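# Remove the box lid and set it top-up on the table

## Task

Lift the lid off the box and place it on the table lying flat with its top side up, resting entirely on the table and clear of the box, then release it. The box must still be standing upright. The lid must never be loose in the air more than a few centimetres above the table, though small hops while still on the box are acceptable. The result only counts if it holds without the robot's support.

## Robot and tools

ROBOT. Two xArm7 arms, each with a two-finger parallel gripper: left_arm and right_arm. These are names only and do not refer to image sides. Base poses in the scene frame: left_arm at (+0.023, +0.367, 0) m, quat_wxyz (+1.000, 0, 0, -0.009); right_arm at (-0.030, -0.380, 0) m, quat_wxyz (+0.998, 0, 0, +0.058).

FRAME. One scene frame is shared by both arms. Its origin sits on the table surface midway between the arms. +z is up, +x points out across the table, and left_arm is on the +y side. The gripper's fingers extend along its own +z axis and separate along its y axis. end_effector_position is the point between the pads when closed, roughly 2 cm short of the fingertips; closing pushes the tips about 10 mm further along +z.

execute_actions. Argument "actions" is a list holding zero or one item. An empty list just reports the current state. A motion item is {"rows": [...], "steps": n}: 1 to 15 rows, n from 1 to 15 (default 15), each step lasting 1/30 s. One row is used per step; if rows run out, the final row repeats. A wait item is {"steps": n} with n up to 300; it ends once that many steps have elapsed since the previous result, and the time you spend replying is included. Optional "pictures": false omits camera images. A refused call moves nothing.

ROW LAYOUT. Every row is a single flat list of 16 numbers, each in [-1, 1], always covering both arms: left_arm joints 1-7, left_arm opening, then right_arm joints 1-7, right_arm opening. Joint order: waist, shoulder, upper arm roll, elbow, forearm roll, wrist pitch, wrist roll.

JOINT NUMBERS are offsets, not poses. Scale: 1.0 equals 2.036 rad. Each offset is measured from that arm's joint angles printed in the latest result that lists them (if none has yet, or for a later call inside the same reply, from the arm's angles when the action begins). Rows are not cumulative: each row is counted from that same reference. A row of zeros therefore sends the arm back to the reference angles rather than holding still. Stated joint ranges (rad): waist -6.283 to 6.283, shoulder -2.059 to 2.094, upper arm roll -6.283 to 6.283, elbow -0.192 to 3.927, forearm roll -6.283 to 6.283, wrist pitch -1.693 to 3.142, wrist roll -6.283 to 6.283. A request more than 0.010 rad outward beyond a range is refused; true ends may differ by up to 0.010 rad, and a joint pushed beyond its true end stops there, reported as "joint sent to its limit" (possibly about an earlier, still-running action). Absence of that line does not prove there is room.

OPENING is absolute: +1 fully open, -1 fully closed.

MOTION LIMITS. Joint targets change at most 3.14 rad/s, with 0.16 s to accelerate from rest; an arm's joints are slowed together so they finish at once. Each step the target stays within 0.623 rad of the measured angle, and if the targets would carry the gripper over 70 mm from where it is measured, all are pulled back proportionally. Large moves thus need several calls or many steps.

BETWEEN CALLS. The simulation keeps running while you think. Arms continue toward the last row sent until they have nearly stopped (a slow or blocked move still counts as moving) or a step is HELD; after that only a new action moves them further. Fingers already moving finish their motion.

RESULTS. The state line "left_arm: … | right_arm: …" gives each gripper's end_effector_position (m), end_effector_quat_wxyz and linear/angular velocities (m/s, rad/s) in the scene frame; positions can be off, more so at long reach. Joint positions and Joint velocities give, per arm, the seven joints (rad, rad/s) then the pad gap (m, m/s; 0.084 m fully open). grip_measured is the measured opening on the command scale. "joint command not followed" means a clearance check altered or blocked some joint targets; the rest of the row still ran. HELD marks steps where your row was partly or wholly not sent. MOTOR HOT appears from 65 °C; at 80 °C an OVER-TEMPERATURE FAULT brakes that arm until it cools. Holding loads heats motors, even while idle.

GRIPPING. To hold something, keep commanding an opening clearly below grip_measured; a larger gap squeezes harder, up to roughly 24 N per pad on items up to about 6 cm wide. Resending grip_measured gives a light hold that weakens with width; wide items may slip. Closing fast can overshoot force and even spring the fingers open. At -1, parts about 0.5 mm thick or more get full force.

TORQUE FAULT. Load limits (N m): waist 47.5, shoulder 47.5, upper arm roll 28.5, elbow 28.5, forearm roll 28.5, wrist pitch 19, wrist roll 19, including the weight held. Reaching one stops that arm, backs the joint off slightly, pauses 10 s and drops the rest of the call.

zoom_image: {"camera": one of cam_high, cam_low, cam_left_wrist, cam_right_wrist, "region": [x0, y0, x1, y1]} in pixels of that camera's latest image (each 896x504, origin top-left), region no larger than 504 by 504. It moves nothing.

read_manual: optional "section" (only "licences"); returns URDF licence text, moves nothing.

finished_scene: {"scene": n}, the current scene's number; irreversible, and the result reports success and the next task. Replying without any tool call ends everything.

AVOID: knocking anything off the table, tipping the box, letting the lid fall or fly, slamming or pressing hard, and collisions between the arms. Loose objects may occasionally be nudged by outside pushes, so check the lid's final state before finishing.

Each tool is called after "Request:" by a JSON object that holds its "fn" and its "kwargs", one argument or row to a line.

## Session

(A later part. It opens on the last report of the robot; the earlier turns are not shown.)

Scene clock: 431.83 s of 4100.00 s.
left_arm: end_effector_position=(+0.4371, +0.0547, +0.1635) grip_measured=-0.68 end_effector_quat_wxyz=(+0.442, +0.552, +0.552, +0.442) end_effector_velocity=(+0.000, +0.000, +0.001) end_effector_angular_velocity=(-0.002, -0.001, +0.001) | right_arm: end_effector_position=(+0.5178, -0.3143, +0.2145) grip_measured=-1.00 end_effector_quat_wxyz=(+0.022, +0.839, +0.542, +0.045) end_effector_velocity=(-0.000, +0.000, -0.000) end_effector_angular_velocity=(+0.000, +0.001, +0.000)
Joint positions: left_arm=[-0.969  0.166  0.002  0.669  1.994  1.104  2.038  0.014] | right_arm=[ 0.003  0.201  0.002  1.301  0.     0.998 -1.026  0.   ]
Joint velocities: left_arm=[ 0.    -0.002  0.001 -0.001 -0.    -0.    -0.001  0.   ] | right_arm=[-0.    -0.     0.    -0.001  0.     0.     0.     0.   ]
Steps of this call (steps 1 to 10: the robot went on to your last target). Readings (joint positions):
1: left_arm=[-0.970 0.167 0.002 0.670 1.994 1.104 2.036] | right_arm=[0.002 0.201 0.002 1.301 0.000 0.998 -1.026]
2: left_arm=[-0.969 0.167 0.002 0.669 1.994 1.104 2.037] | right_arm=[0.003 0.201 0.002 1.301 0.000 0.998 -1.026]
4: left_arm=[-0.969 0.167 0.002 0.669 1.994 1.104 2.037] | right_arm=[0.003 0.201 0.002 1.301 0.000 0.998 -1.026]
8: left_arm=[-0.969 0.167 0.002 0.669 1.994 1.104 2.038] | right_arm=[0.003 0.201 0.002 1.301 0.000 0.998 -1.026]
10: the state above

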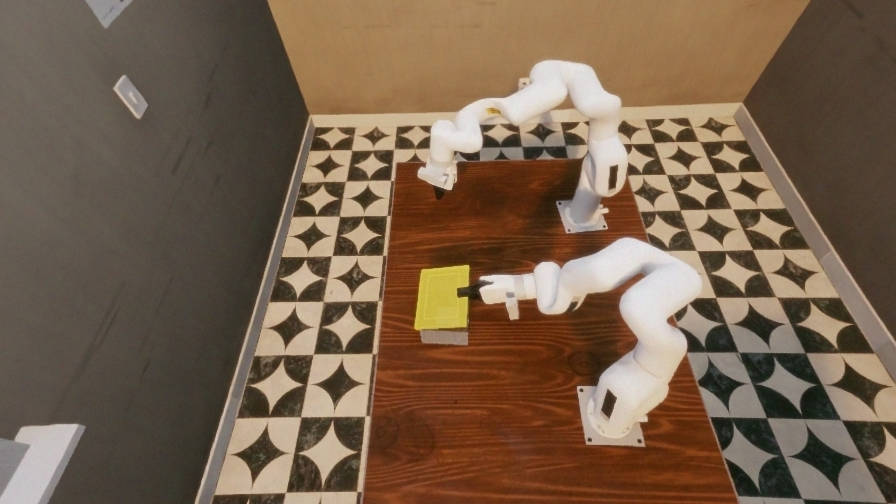

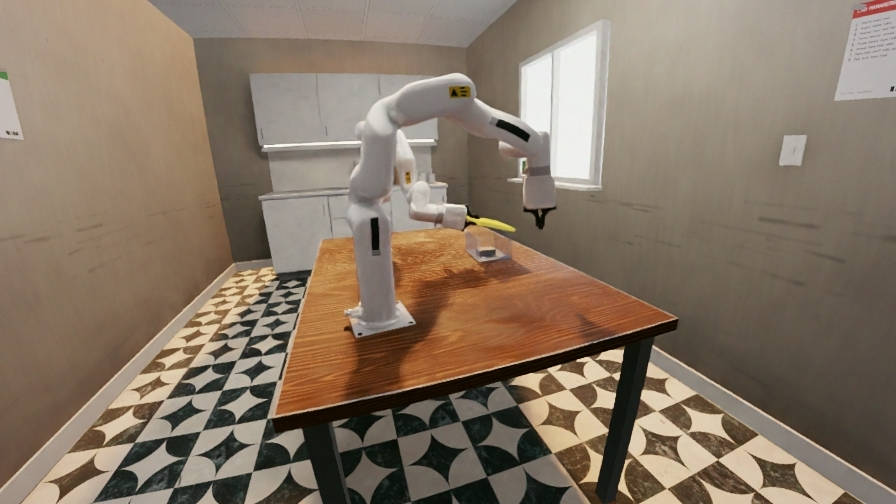

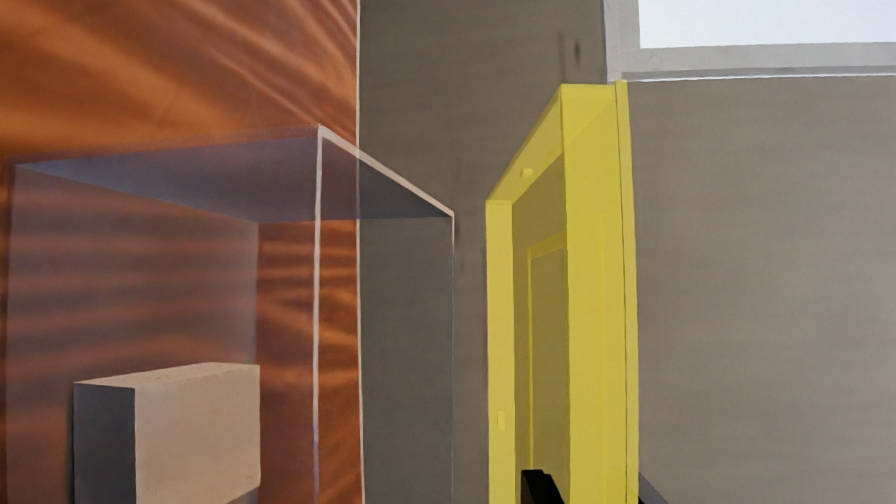

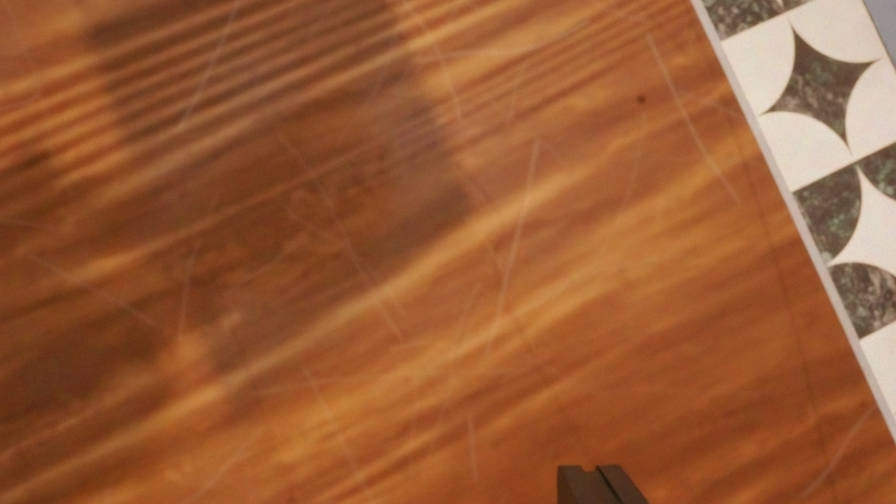

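Request:
{"fn": "execute_actions", "kwargs": {
  "actions": [
    {"rows": [[-0.0059,-0.0017,0,-0.0019,-0.0053,0.0028,0.0002,-1, 0,0,0,0,0,0,0,-1],[-0.0178,-0.005,0,-0.0058,-0.016,0.0083,0.0005,-1, 0,0,0,0,0,0,0,-1],[-0.0356,-0.0099,0,-0.0117,-0.032,0.0165,0.0009,-1, 0,0,0,0,0,0,0,-1],[-0.0594,-0.0166,0,-0.0194,-0.0533,0.0276,0.0015,-1, 0,0,0,0,0,0,0,-1],[-0.0861,-0.024,0,-0.0282,-0.0773,0.04,0.0022,-1, 0,0,0,0,0,0,0,-1],[-0.1158,-0.0323,0,-0.0379,-0.104,0.0538,0.003,-1, 0,0,0,0,0,0,0,-1],[-0.1485,-0.0414,0,-0.0486,-0.1334,0.069,0.0038,-1, 0,0,0,0,0,0,0,-1],[-0.1811,-0.0505,0,-0.0593,-0.1627,0.0841,0.0046,-1, 0,0,0,0,0,0,0,-1],[-0.2108,-0.0588,0,-0.069,-0.1894,0.0979,0.0054,-1, 0,0,0,0,0,0,0,-1],[-0.2375,-0.0662,0,-0.0778,-0.2134,0.1103,0.0061,-1, 0,0,0,0,0,0,0,-1],[-0.2613,-0.0729,0,-0.0855,-0.2347,0.1214,0.0067,-1, 0,0,0,0,0,0,0,-1],[-0.2791,-0.0778,0,-0.0914,-0.2507,0.1296,0.0071,-1, 0,0,0,0,0,0,0,-1],[-0.291,-0.0811,0,-0.0953,-0.2614,0.1351,0.0074,-1, 0,0,0,0,0,0,0,-1],[-0.2969,-0.0828,0,-0.0972,-0.2667,0.1379,0.0076,-1, 0,0,0,0,0,0,0,-1]], "steps": 15}
  ],
  "pictures": false
}}

Request:
{"fn": "execute_actions", "kwargs": {
  "actions": [
    {"steps": 15}
  ]
}}

Scene clock: 475.63 s of 4100.00 s.
left_arm: end_effector_position=(+0.2918, +0.0399, +0.1697) grip_measured=-0.68 end_effector_quat_wxyz=(+0.447, +0.549, +0.554, +0.437) end_effector_velocity=(-0.408, +0.086, +0.004) end_effector_angular_velocity=(+0.086, +0.015, +0.013) | right_arm: end_effector_position=(+0.5178, -0.3143, +0.2145) grip_measured=-1.00 end_effector_quat_wxyz=(+0.022, +0.839, +0.542, +0.045) end_effector_velocity=(+0.000, +0.000, +0.000) end_effector_angular_velocity=(-0.000, -0.001, +0.000)
Joint positions: left_arm=[-1.419  0.041 -0.     0.523  1.591  1.311  2.049  0.014] | right_arm=[ 0.003  0.201  0.002  1.301  0.     0.998 -1.026  0.   ]
Joint velocities: left_arm=[-1.355 -0.378  0.005 -0.446 -1.218  0.627  0.033  0.   ] | right_arm=[ 0. -0.  0.  0. -0.  0.  0.  0.]
Steps of this call (steps 1 to 15: the robot went on to your last target; steps 16 to 90: nothing new was sent; then 40.30 s passed at rest; steps 91 to 105: all 15 steps of this action). Readings (joint positions):
91: left_arm=[-0.969 0.166 0.002 0.669 1.993 1.104 2.038] | right_arm=[0.003 0.201 0.002 1.301 0.000 0.998 -1.026]
92: left_arm=[-0.972 0.166 0.002 0.669 1.991 1.105 2.038] | right_arm=[0.003 0.201 0.002 1.301 0.000 0.998 -1.026]
94: left_arm=[-0.990 0.161 0.004 0.662 1.973 1.115 2.038] | right_arm=[0.003 0.201 0.002 1.301 0.000 0.998 -1.026]
98: left_arm=[-1.111 0.127 0.003 0.623 1.865 1.171 2.041] | right_arm=[0.003 0.201 0.002 1.301 0.000 0.998 -1.026]
105: the state above

Scene clock: 476.13 s of 4100.00 s.
left_arm: end_effector_position=(+0.2483, +0.0550, +0.1700) grip_measured=-0.68 end_effector_quat_wxyz=(+0.441, +0.551, +0.553, +0.443) end_effector_velocity=(-0.004, -0.001, -0.000) end_effector_angular_velocity=(-0.001, +0.002, -0.009) | right_arm: end_effector_position=(+0.5178, -0.3143, +0.2145) grip_measured=-1.00 end_effector_quat_wxyz=(+0.022, +0.839, +0.542, +0.045) end_effector_velocity=(+0.000, -0.000, +0.000) end_effector_angular_velocity=(-0.000, -0.000, -0.000)
Joint positions: left_arm=[-1.573 -0.002  0.002  0.472  1.451  1.384  2.053  0.014] | right_arm=[ 0.003  0.201  0.002  1.301  0.     0.998 -1.026  0.   ]
Joint velocities: left_arm=[-0.006 -0.001 -0.005 -0.002 -0.003 -0.    -0.001  0.   ] | right_arm=[ 0. -0. -0. -0. -0. -0. -0.  0.]
Steps of this call (steps 1 to 15: the robot went on to your last target). Readings (joint positions):
1: left_arm=[-1.463 0.029 -0.000 0.508 1.551 1.332 2.050] | right_arm=[0.003 0.201 0.002 1.301 0.000 0.998 -1.026]
2: left_arm=[-1.503 0.018 -0.001 0.495 1.516 1.350 2.051] | right_arm=[0.003 0.201 0.002 1.301 0.000 0.998 -1.026]
4: left_arm=[-1.554 0.003 -0.002 0.477 1.471 1.373 2.053] | right_arm=[0.003 0.201 0.002 1.301 0.000 0.998 -1.026]
8: left_arm=[-1.571 -0.001 0.003 0.472 1.453 1.384 2.053] | right_arm=[0.003 0.201 0.002 1.301 0.000 0.998 -1.026]
15: the state above

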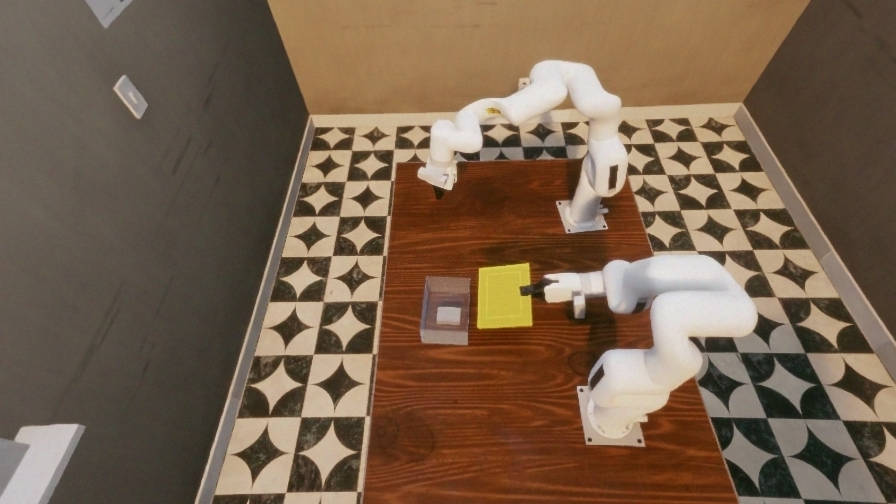

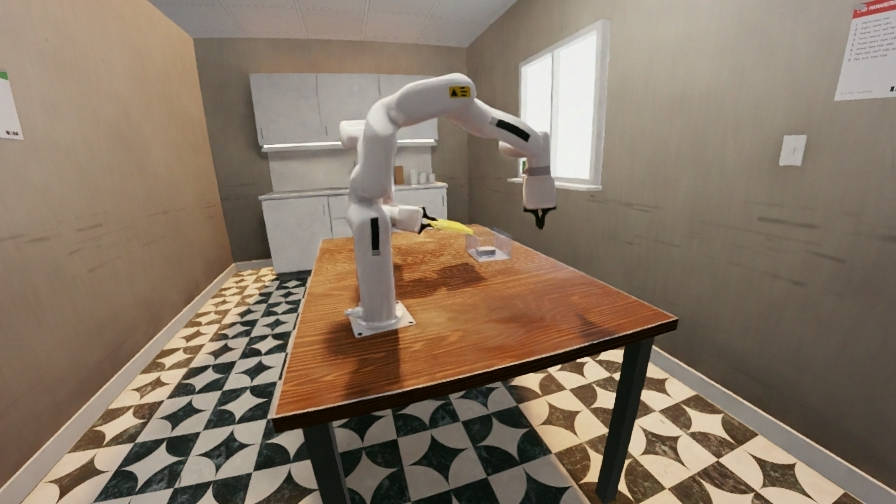

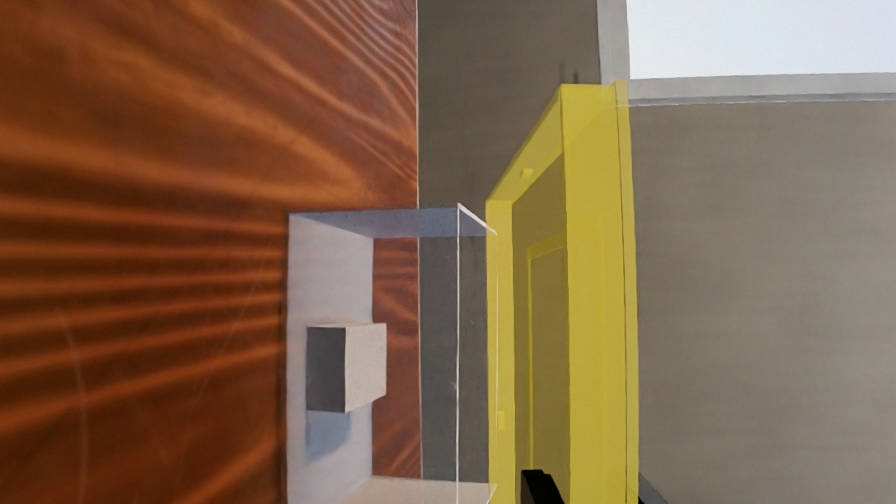

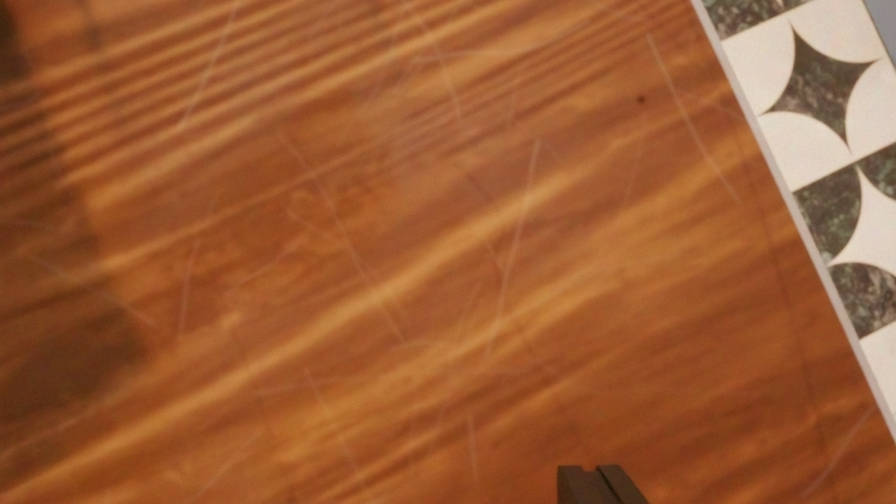

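Request:
{"fn": "execute_actions", "kwargs": {
  "actions": [
    {"rows": [[-0.0003,0.003,0,0.0007,0,-0.0011,-0.0024,-1, 0,0,0,0,0,0,0,-1],[-0.0008,0.0091,0,0.002,0,-0.0034,-0.0071,-1, 0,0,0,0,0,0,0,-1],[-0.0015,0.0182,0,0.0039,0,-0.0067,-0.0141,-1, 0,0,0,0,0,0,0,-1],[-0.0026,0.0304,0,0.0065,0,-0.0112,-0.0236,-1, 0,0,0,0,0,0,0,-1],[-0.0037,0.0441,0,0.0095,0,-0.0162,-0.0342,-1, 0,0,0,0,0,0,0,-1],[-0.005,0.0592,0,0.0128,0,-0.0218,-0.046,-1, 0,0,0,0,0,0,0,-1],[-0.0065,0.076,0,0.0164,0,-0.028,-0.059,-1, 0,0,0,0,0,0,0,-1],[-0.0079,0.0927,0,0.0199,0,-0.0341,-0.0719,-1, 0,0,0,0,0,0,0,-1],[-0.0092,0.1078,0,0.0232,0,-0.0397,-0.0837,-1, 0,0,0,0,0,0,0,-1],[-0.0103,0.1215,0,0.0262,0,-0.0447,-0.0943,-1, 0,0,0,0,0,0,0,-1],[-0.0114,0.1337,0,0.0288,0,-0.0492,-0.1038,-1, 0,0,0,0,0,0,0,-1],[-0.0121,0.1428,0,0.0307,-0.0005,-0.0525,-0.1108,-1, 0,0,0,0,0,0,0,-1],[-0.0126,0.1489,0,0.032,-0.0005,-0.0548,-0.1155,-1, 0,0,0,0,0,0,0,-1],[-0.0129,0.1519,0,0.0327,-0.0005,-0.0559,-0.1179,-1, 0,0,0,0,0,0,0,-1]], "steps": 15}
  ],
  "pictures": false
}}

Request:
{"fn": "execute_actions", "kwargs": {
  "actions": [
    {"steps": 12}
  ]
}}

Request:
{"fn": "zoom_image", "kwargs": {
  "camera": "cam_low",
  "region": [390, 215, 490, 285]
}}

Scene clock: 499.70 s of 4100.00 s.
left_arm: end_effector_position=(+0.2280, +0.0555, +0.0778) grip_measured=-0.68 end_effector_quat_wxyz=(+0.417, +0.572, +0.569, +0.419) end_effector_velocity=(-0.043, +0.037, -0.200) end_effector_angular_velocity=(+0.040, +0.183, +0.038) | right_arm: end_effector_position=(+0.5178, -0.3143, +0.2145) grip_measured=-1.00 end_effector_quat_wxyz=(+0.022, +0.839, +0.542, +0.045) end_effector_velocity=(+0.000, -0.000, +0.001) end_effector_angular_velocity=(+0.000, -0.001, -0.001)
Joint positions: left_arm=[-1.596  0.272  0.002  0.529  1.45   1.284  1.843  0.014] | right_arm=[ 0.003  0.201  0.002  1.301  0.     0.998 -1.026  0.   ]
Joint velocities: left_arm=[-0.048  0.581 -0.001  0.11  -0.009 -0.208 -0.435 -0.   ] | right_arm=[-0.    -0.001 -0.     0.     0.    -0.     0.     0.   ]
Steps of this call (steps 1 to 15: the robot went on to your last target; steps 16 to 90: nothing new was sent; then 20.07 s passed at rest; steps 91 to 105: all 15 steps of this action). Readings (joint positions):
91: left_arm=[-1.574 -0.002 0.002 0.471 1.451 1.384 2.053] | right_arm=[0.003 0.201 0.002 1.301 0.000 0.998 -1.026]
92: left_arm=[-1.574 -0.001 0.002 0.472 1.451 1.384 2.052] | right_arm=[0.003 0.201 0.002 1.301 0.000 0.998 -1.026]
94: left_arm=[-1.574 0.010 0.002 0.475 1.451 1.380 2.043] | right_arm=[0.003 0.201 0.002 1.301 0.000 0.998 -1.026]
98: left_arm=[-1.580 0.079 0.002 0.490 1.451 1.354 1.989] | right_arm=[0.003 0.201 0.002 1.301 0.000 0.998 -1.026]
105: the state above

Scene clock: 500.10 s of 4100.00 s.
left_arm: end_effector_position=(+0.2253, +0.0566, +0.0661) grip_measured=-0.68 end_effector_quat_wxyz=(+0.414, +0.572, +0.574, +0.415) end_effector_velocity=(-0.000, +0.001, -0.002) end_effector_angular_velocity=(+0.007, +0.000, -0.001) | right_arm: end_effector_position=(+0.5178, -0.3143, +0.2145) grip_measured=-1.00 end_effector_quat_wxyz=(+0.022, +0.839, +0.542, +0.045) end_effector_velocity=(+0.000, -0.000, +0.000) end_effector_angular_velocity=(+0.000, -0.000, -0.001)
Joint positions: left_arm=[-1.599  0.306  0.002  0.538  1.45   1.271  1.813  0.014] | right_arm=[ 0.003  0.201  0.002  1.301  0.     0.998 -1.026  0.   ]
Joint velocities: left_arm=[-0.     0.006 -0.    -0.    -0.    -0.     0.001  0.   ] | right_arm=[-0.  0. -0.  0.  0. -0.  0.  0.]
Steps of this call (steps 1 to 12: the robot went on to your last target). Readings (joint positions):
1: left_arm=[-1.597 0.288 0.002 0.532 1.450 1.279 1.831] | right_arm=[0.003 0.201 0.002 1.301 0.000 0.998 -1.026]
2: left_arm=[-1.598 0.298 0.002 0.534 1.450 1.275 1.823] | right_arm=[0.003 0.201 0.002 1.301 0.000 0.998 -1.026]
4: left_arm=[-1.599 0.305 0.002 0.536 1.450 1.272 1.816] | right_arm=[0.003 0.201 0.002 1.301 0.000 0.998 -1.026]
8: left_arm=[-1.599 0.306 0.002 0.539 1.450 1.271 1.814] | right_arm=[0.003 0.201 0.002 1.301 0.000 0.998 -1.026]
12: the state above

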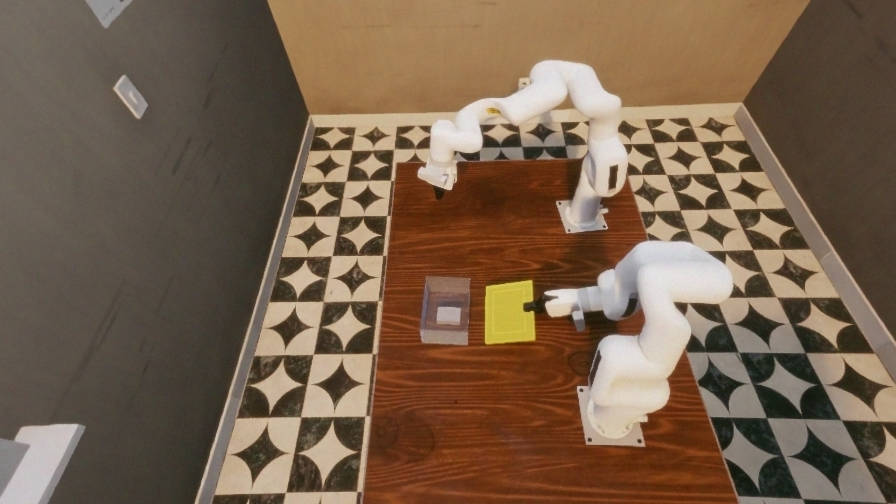

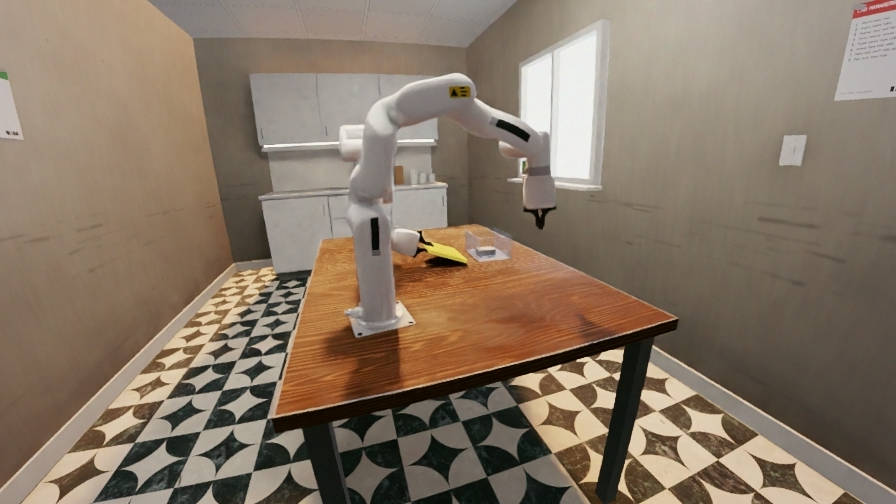

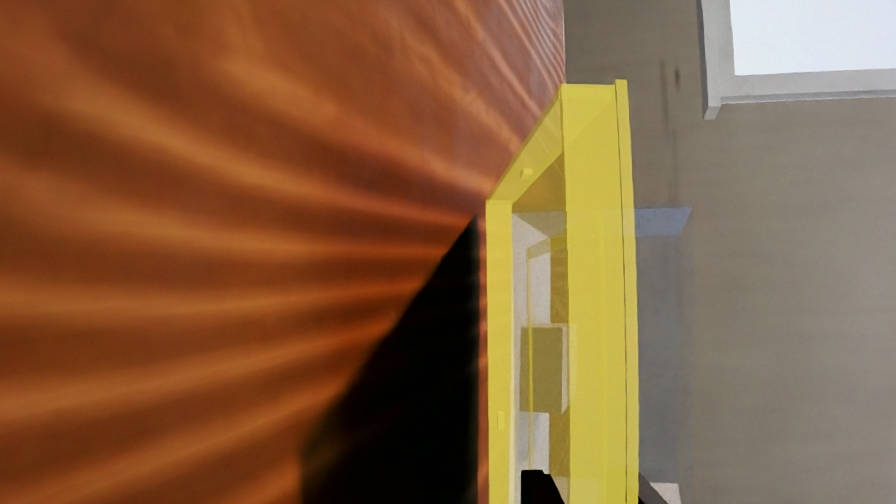

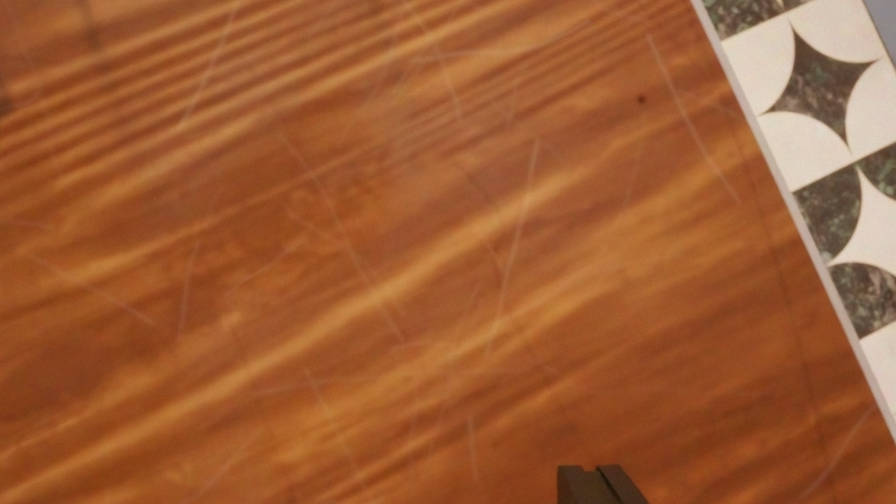

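Region (390, 215, 490, 285) of cam_low's 896x504 image, scaled by 5.040, with more detail than that image has; it fills the top 353 rows of this view, and the rest is white.

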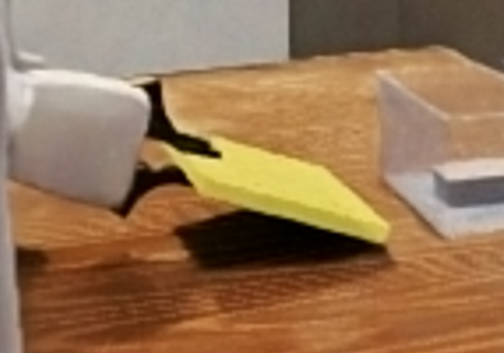

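Request:
{"fn": "execute_actions", "kwargs": {
  "actions": [
    {"rows": [[0,0.002,0,0.0004,0,-0.0007,-0.0015,-1, 0,0,0,0,0,0,0,-1],[0,0.004,0,0.0008,0,-0.0014,-0.003,-1, 0,0,0,0,0,0,0,-1],[0,0.006,0,0.0012,0,-0.0021,-0.0045,-1, 0,0,0,0,0,0,0,-1],[-0.0005,0.0076,0,0.0016,0,-0.0028,-0.0059,-1, 0,0,0,0,0,0,0,-1],[-0.0005,0.0076,0,0.0016,0,-0.0028,-0.0059,-1, 0,0,0,0,0,0,0,-1],[-0.0005,0.0076,0,0.0016,0,-0.0028,-0.0059,-0.8, 0,0,0,0,0,0,0,-1],[-0.0005,0.0076,0,0.0016,0,-0.0028,-0.0059,-0.68, 0,0,0,0,0,0,0,-1],[-0.0005,0.0076,0,0.0016,0,-0.0028,-0.0059,-0.62, 0,0,0,0,0,0,0,-1],[-0.0005,0.0076,0,0.0016,0,-0.0028,-0.0059,-0.56, 0,0,0,0,0,0,0,-1],[-0.0005,0.0076,0,0.0016,0,-0.0028,-0.0059,-0.5, 0,0,0,0,0,0,0,-1],[-0.0005,0.0076,0,0.0016,0,-0.0028,-0.0059,-0.44, 0,0,0,0,0,0,0,-1],[-0.0005,0.0076,0,0.0016,0,-0.0028,-0.0059,-0.38, 0,0,0,0,0,0,0,-1],[-0.0005,0.0076,0,0.0016,0,-0.0028,-0.0059,-0.32, 0,0,0,0,0,0,0,-1],[-0.0005,0.0076,0,0.0016,0,-0.0028,-0.0059,-0.26, 0,0,0,0,0,0,0,-1],[-0.0005,0.0076,0,0.0016,0,-0.0028,-0.0059,-0.2, 0,0,0,0,0,0,0,-1]], "steps": 15}
  ],
  "pictures": false
}}

Request:
{"fn": "execute_actions", "kwargs": {
  "actions": [
    {"steps": 6}
  ]
}}

Request:
{"fn": "zoom_image", "kwargs": {
  "camera": "cam_low",
  "region": [390, 215, 490, 285]
}}

Scene clock: 527.87 s of 4100.00 s.
left_arm: end_effector_position=(+0.2243, +0.0578, +0.0608) grip_measured=-0.32 end_effector_quat_wxyz=(+0.412, +0.573, +0.575, +0.414) end_effector_velocity=(+0.000, -0.000, +0.000) end_effector_angular_velocity=(-0.000, -0.001, +0.000) | right_arm: end_effector_position=(+0.5178, -0.3143, +0.2145) grip_measured=-1.00 end_effector_quat_wxyz=(+0.022, +0.839, +0.542, +0.045) end_effector_velocity=(-0.000, +0.000, -0.001) end_effector_angular_velocity=(-0.000, +0.001, +0.000)
Joint positions: left_arm=[-1.6    0.322  0.002  0.541  1.45   1.265  1.801  0.03 ] | right_arm=[ 0.003  0.201  0.002  1.301  0.     0.998 -1.026  0.   ]
Joint velocities: left_arm=[ 0.    -0.     0.001  0.001  0.     0.001  0.001  0.08 ] | right_arm=[ 0.     0.     0.    -0.001  0.     0.     0.     0.   ]
Steps of this call (steps 1 to 30: the robot went on to your last target; steps 31 to 90: nothing new was sent; then 24.27 s passed at rest; steps 91 to 105: all 15 steps of this action). Readings (joint positions):
91: left_arm=[-1.599 0.307 0.002 0.538 1.450 1.271 1.813] | right_arm=[0.003 0.201 0.002 1.301 0.000 0.998 -1.026]
92: left_arm=[-1.599 0.308 0.002 0.538 1.450 1.270 1.812] | right_arm=[0.003 0.201 0.002 1.301 0.000 0.998 -1.026]
94: left_arm=[-1.599 0.312 0.002 0.540 1.450 1.269 1.809] | right_arm=[0.003 0.201 0.002 1.301 0.000 0.998 -1.026]
98: left_arm=[-1.600 0.321 0.002 0.541 1.450 1.266 1.803] | right_arm=[0.003 0.201 0.002 1.301 0.000 0.998 -1.026]
105: the state above

Scene clock: 528.07 s of 4100.00 s.
left_arm: end_effector_position=(+0.2242, +0.0577, +0.0608) grip_measured=-0.22 end_effector_quat_wxyz=(+0.412, +0.573, +0.575, +0.414) end_effector_velocity=(+0.000, -0.001, +0.000) end_effector_angular_velocity=(-0.001, -0.001, -0.001) | right_arm: end_effector_position=(+0.5178, -0.3143, +0.2145) grip_measured=-1.00 end_effector_quat_wxyz=(+0.022, +0.839, +0.542, +0.045) end_effector_velocity=(+0.000, -0.000, -0.001) end_effector_angular_velocity=(-0.000, +0.001, +0.000)
Joint positions: left_arm=[-1.6    0.322  0.002  0.542  1.45   1.265  1.801  0.035] | right_arm=[ 0.003  0.201  0.002  1.301  0.     0.998 -1.026  0.   ]
Joint velocities: left_arm=[-0.     0.    -0.     0.001  0.001  0.001  0.     0.002] | right_arm=[-0.     0.001  0.     0.    -0.    -0.     0.     0.   ]
Steps of this call (steps 1 to 6: the robot went on to your last target). Readings (joint positions):
1: left_arm=[-1.600 0.322 0.002 0.541 1.450 1.265 1.801] | right_arm=[0.003 0.201 0.002 1.301 0.000 0.998 -1.026]
2: left_arm=[-1.600 0.322 0.002 0.542 1.450 1.265 1.801] | right_arm=[0.003 0.201 0.002 1.301 0.000 0.998 -1.026]
4: left_arm=[-1.600 0.322 0.002 0.542 1.450 1.265 1.801] | right_arm=[0.003 0.201 0.002 1.301 0.000 0.998 -1.026]
6: the state above

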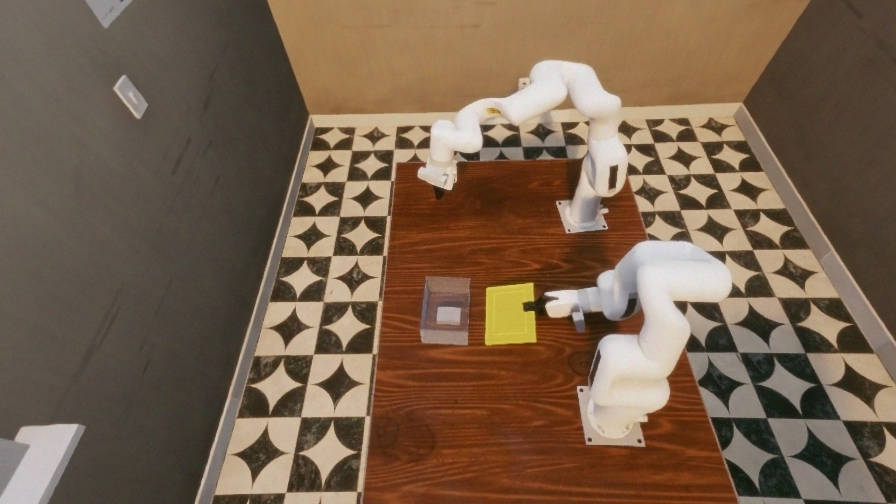

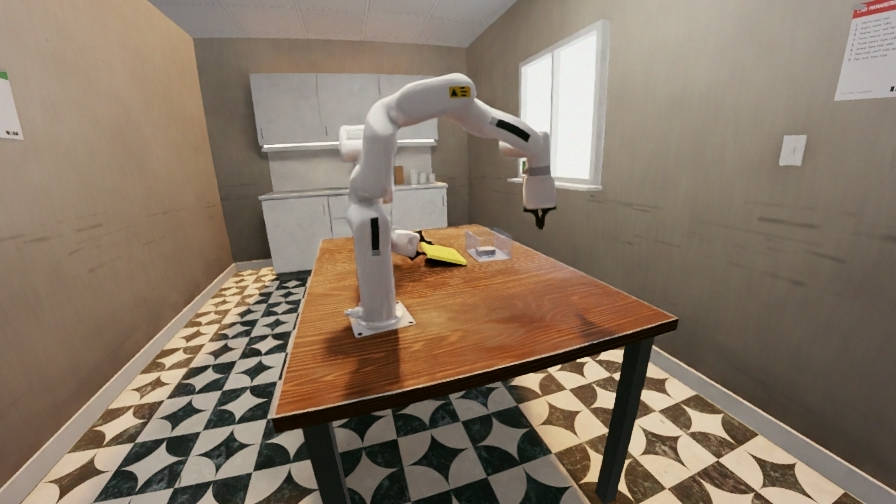

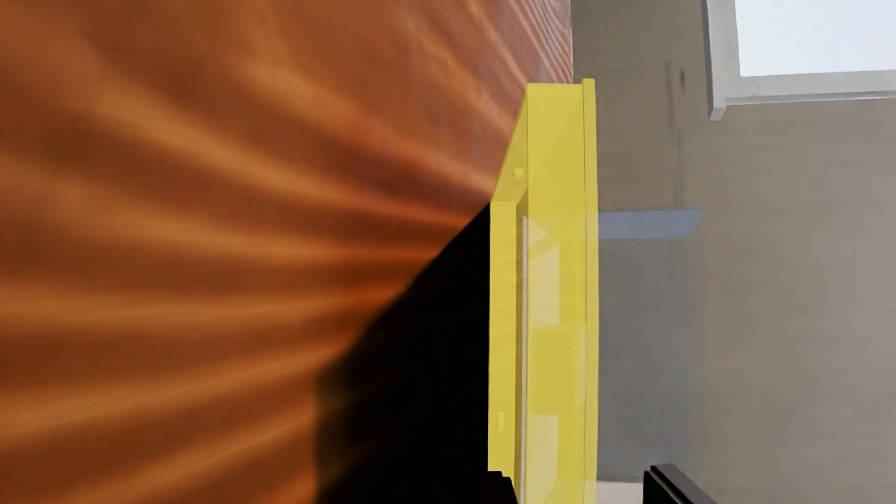

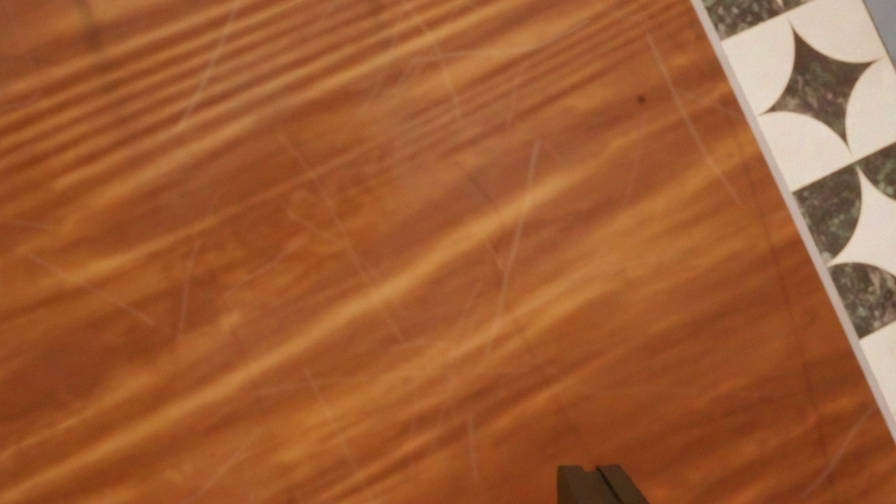

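Region (390, 215, 490, 285) of cam_low's 896x504 image, scaled by 5.040, with more detail than that image has; it fills the top 353 rows of this view, and the rest is white.

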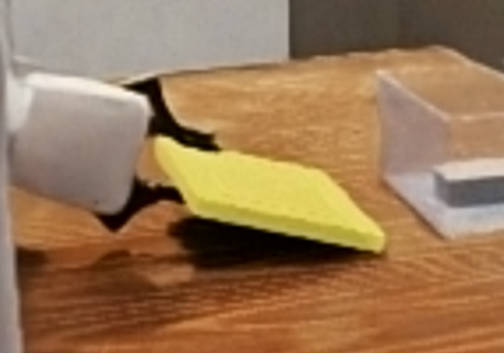

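Request:
{"fn": "execute_actions", "kwargs": {
  "actions": [
    {"rows": [[0.0015,-0.0016,0,-0.0005,-0.0002,-0.0033,0.0018,-0.2, 0,0,0,0,0,0,0,-1],[0.0045,-0.0048,0,-0.0016,-0.0007,-0.01,0.0053,-0.2, 0,0,0,0,0,0,0,-1],[0.009,-0.0096,0,-0.0033,-0.0014,-0.0199,0.0107,-0.2, 0,0,0,0,0,0,0,-1],[0.0151,-0.016,0,-0.0054,-0.0023,-0.0332,0.0178,-0.2, 0,0,0,0,0,0,0,-1],[0.0219,-0.0232,0,-0.0079,-0.0033,-0.0482,0.0258,-0.2, 0,0,0,0,0,0,0,-1],[0.0294,-0.0312,0,-0.0106,-0.0044,-0.0648,0.0347,-0.2, 0,0,0,0,0,0,0,-1],[0.0377,-0.04,0,-0.0136,-0.0057,-0.0831,0.0445,-0.2, 0,0,0,0,0,0,0,-1],[0.046,-0.0487,0,-0.0165,-0.0069,-0.1013,0.0543,-0.2, 0,0,0,0,0,0,0,-1],[0.0535,-0.0567,0,-0.0192,-0.008,-0.1179,0.0632,-0.2, 0,0,0,0,0,0,0,-1],[0.0603,-0.0639,0,-0.0217,-0.009,-0.1329,0.0712,-0.2, 0,0,0,0,0,0,0,-1],[0.0664,-0.0703,0,-0.0238,-0.0099,-0.1462,0.0783,-0.2, 0,0,0,0,0,0,0,-1],[0.0709,-0.0751,0,-0.0255,-0.0106,-0.1561,0.0837,-0.2, 0,0,0,0,0,0,0,-1],[0.0739,-0.0783,0,-0.0266,-0.0111,-0.1628,0.0872,-0.2, 0,0,0,0,0,0,0,-1],[0.0754,-0.0799,0,-0.0271,-0.0113,-0.1661,0.089,-0.2, 0,0,0,0,0,0,0,-1]], "steps": 15}
  ],
  "pictures": false
}}

Request:
{"fn": "execute_actions", "kwargs": {
  "actions": [
    {"steps": 12}
  ]
}}

Request:
{"fn": "zoom_image", "kwargs": {
  "camera": "cam_low",
  "region": [390, 215, 490, 285]
}}

Scene clock: 541.63 s of 4100.00 s.
left_arm: end_effector_position=(+0.2141, +0.0578, +0.0425) grip_measured=-0.21 end_effector_quat_wxyz=(+0.324, +0.625, +0.629, +0.329) end_effector_velocity=(-0.032, -0.017, -0.016) end_effector_angular_velocity=(-0.075, +0.575, -0.051) | right_arm: end_effector_position=(+0.5178, -0.3143, +0.2145) grip_measured=-1.00 end_effector_quat_wxyz=(+0.022, +0.839, +0.542, +0.045) end_effector_velocity=(+0.000, -0.000, +0.000) end_effector_angular_velocity=(-0.000, -0.000, -0.000)
Joint positions: left_arm=[-1.465  0.179  0.003  0.494  1.43   0.97   1.959  0.035] | right_arm=[ 0.003  0.201  0.002  1.301  0.     0.998 -1.026  0.   ]
Joint velocities: left_arm=[ 0.289 -0.31   0.002 -0.1   -0.043 -0.624  0.335 -0.   ] | right_arm=[ 0. -0. -0.  0. -0. -0.  0.  0.]
Steps of this call (steps 1 to 15: the robot went on to your last target; steps 16 to 90: nothing new was sent; then 10.07 s passed at rest; steps 91 to 105: all 15 steps of this action). Readings (joint positions):
91: left_arm=[-1.600 0.322 0.002 0.542 1.450 1.265 1.801] | right_arm=[0.003 0.201 0.002 1.301 0.000 0.998 -1.026]
92: left_arm=[-1.599 0.321 0.002 0.541 1.450 1.263 1.802] | right_arm=[0.003 0.201 0.002 1.301 0.000 0.998 -1.026]
94: left_arm=[-1.594 0.316 0.002 0.539 1.449 1.251 1.809] | right_arm=[0.003 0.201 0.002 1.301 0.000 0.998 -1.026]
98: left_arm=[-1.560 0.280 0.002 0.527 1.444 1.176 1.849] | right_arm=[0.003 0.201 0.002 1.301 0.000 0.998 -1.026]
105: the state above

Scene clock: 542.03 s of 4100.00 s.
left_arm: end_effector_position=(+0.2110, +0.0566, +0.0408) grip_measured=-0.21 end_effector_quat_wxyz=(+0.314, +0.633, +0.634, +0.315) end_effector_velocity=(+0.001, -0.000, +0.000) end_effector_angular_velocity=(+0.000, +0.001, +0.002) | right_arm: end_effector_position=(+0.5178, -0.3143, +0.2145) grip_measured=-1.00 end_effector_quat_wxyz=(+0.022, +0.839, +0.542, +0.045) end_effector_velocity=(+0.000, +0.000, +0.000) end_effector_angular_velocity=(+0.000, -0.001, -0.000)
Joint positions: left_arm=[-1.447  0.16   0.002  0.486  1.427  0.927  1.982  0.035] | right_arm=[ 0.003  0.201  0.002  1.301  0.     0.998 -1.026  0.   ]
Joint velocities: left_arm=[ 0.002 -0.001  0.001  0.001 -0.001 -0.001  0.003  0.   ] | right_arm=[-0. -0. -0.  0.  0. -0.  0.  0.]
Steps of this call (steps 1 to 12: the robot went on to your last target). Readings (joint positions):
1: left_arm=[-1.457 0.170 0.003 0.491 1.429 0.953 1.969] | right_arm=[0.003 0.201 0.002 1.301 0.000 0.998 -1.026]
2: left_arm=[-1.452 0.165 0.003 0.489 1.428 0.942 1.975] | right_arm=[0.003 0.201 0.002 1.301 0.000 0.998 -1.026]
4: left_arm=[-1.448 0.161 0.003 0.487 1.427 0.932 1.980] | right_arm=[0.003 0.201 0.002 1.301 0.000 0.998 -1.026]
8: left_arm=[-1.447 0.160 0.002 0.486 1.427 0.928 1.982] | right_arm=[0.003 0.201 0.002 1.301 0.000 0.998 -1.026]
12: the state above

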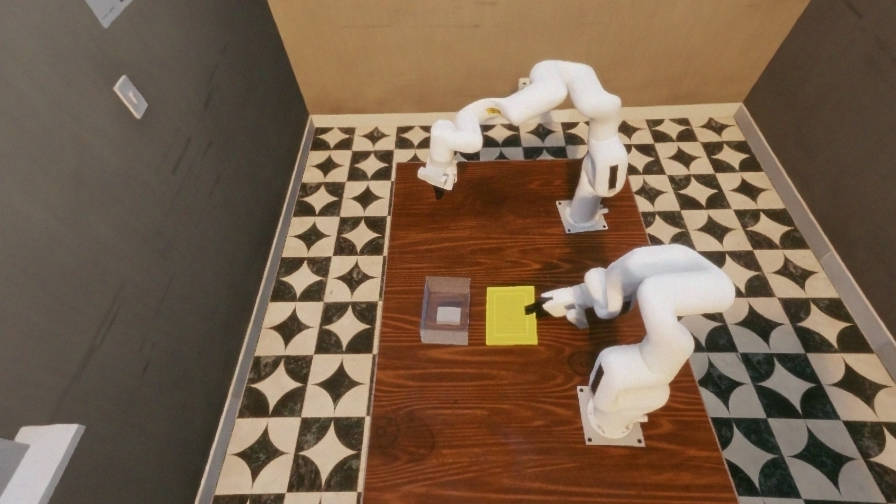

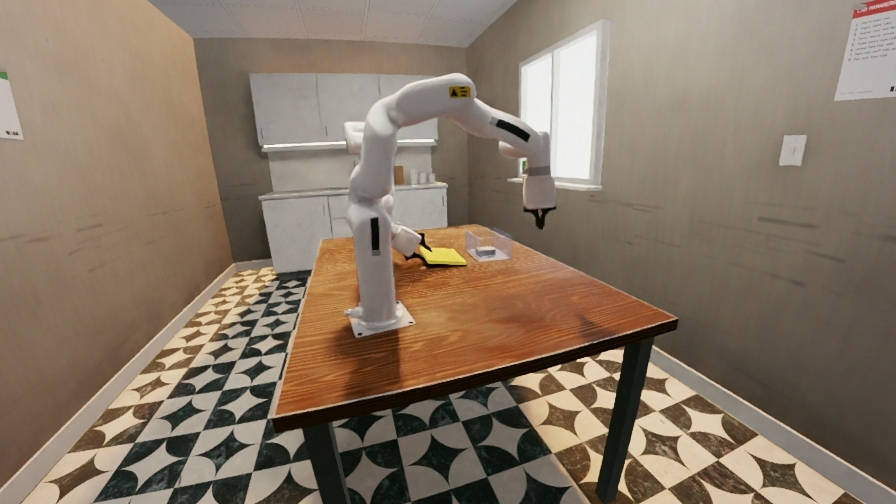

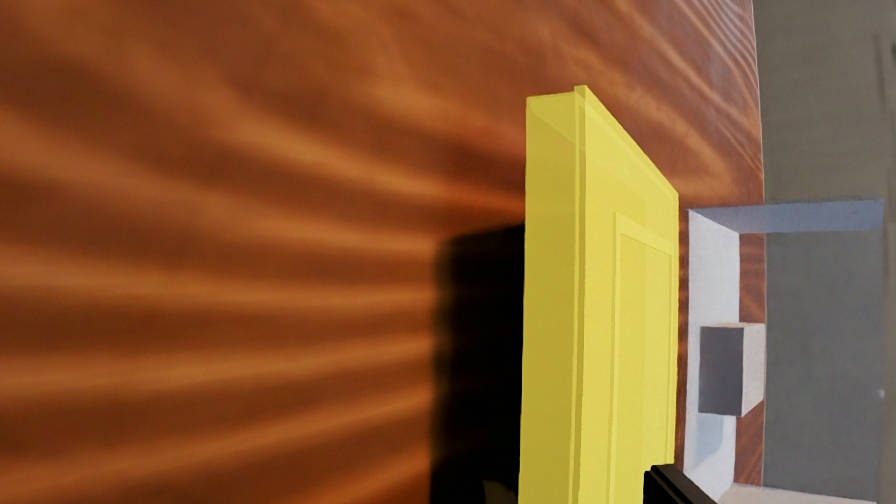

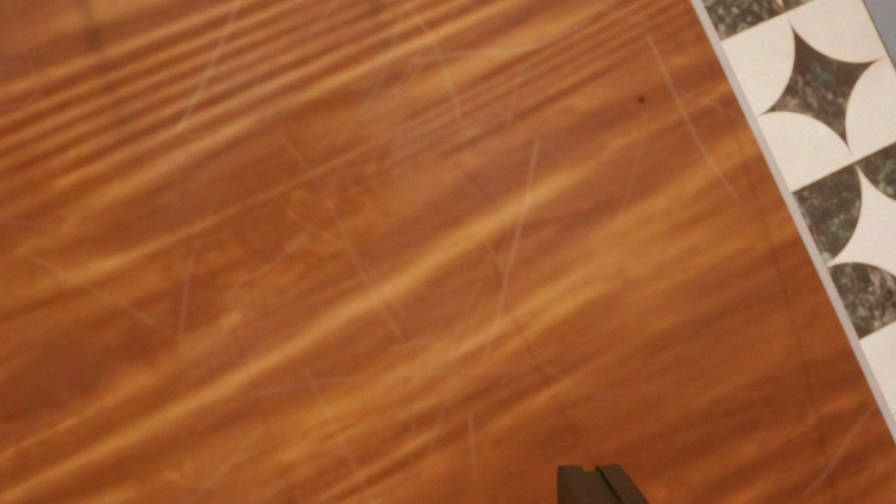

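Region (390, 215, 490, 285) of cam_low's 896x504 image, scaled by 5.040, with more detail than that image has; it fills the top 353 rows of this view, and the rest is white.

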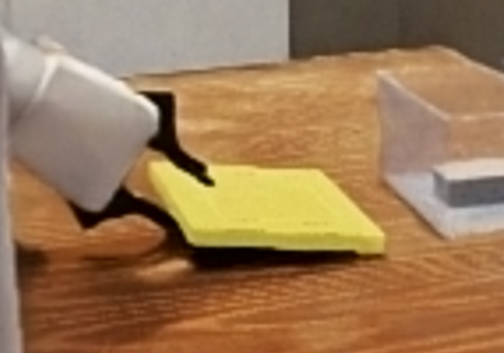

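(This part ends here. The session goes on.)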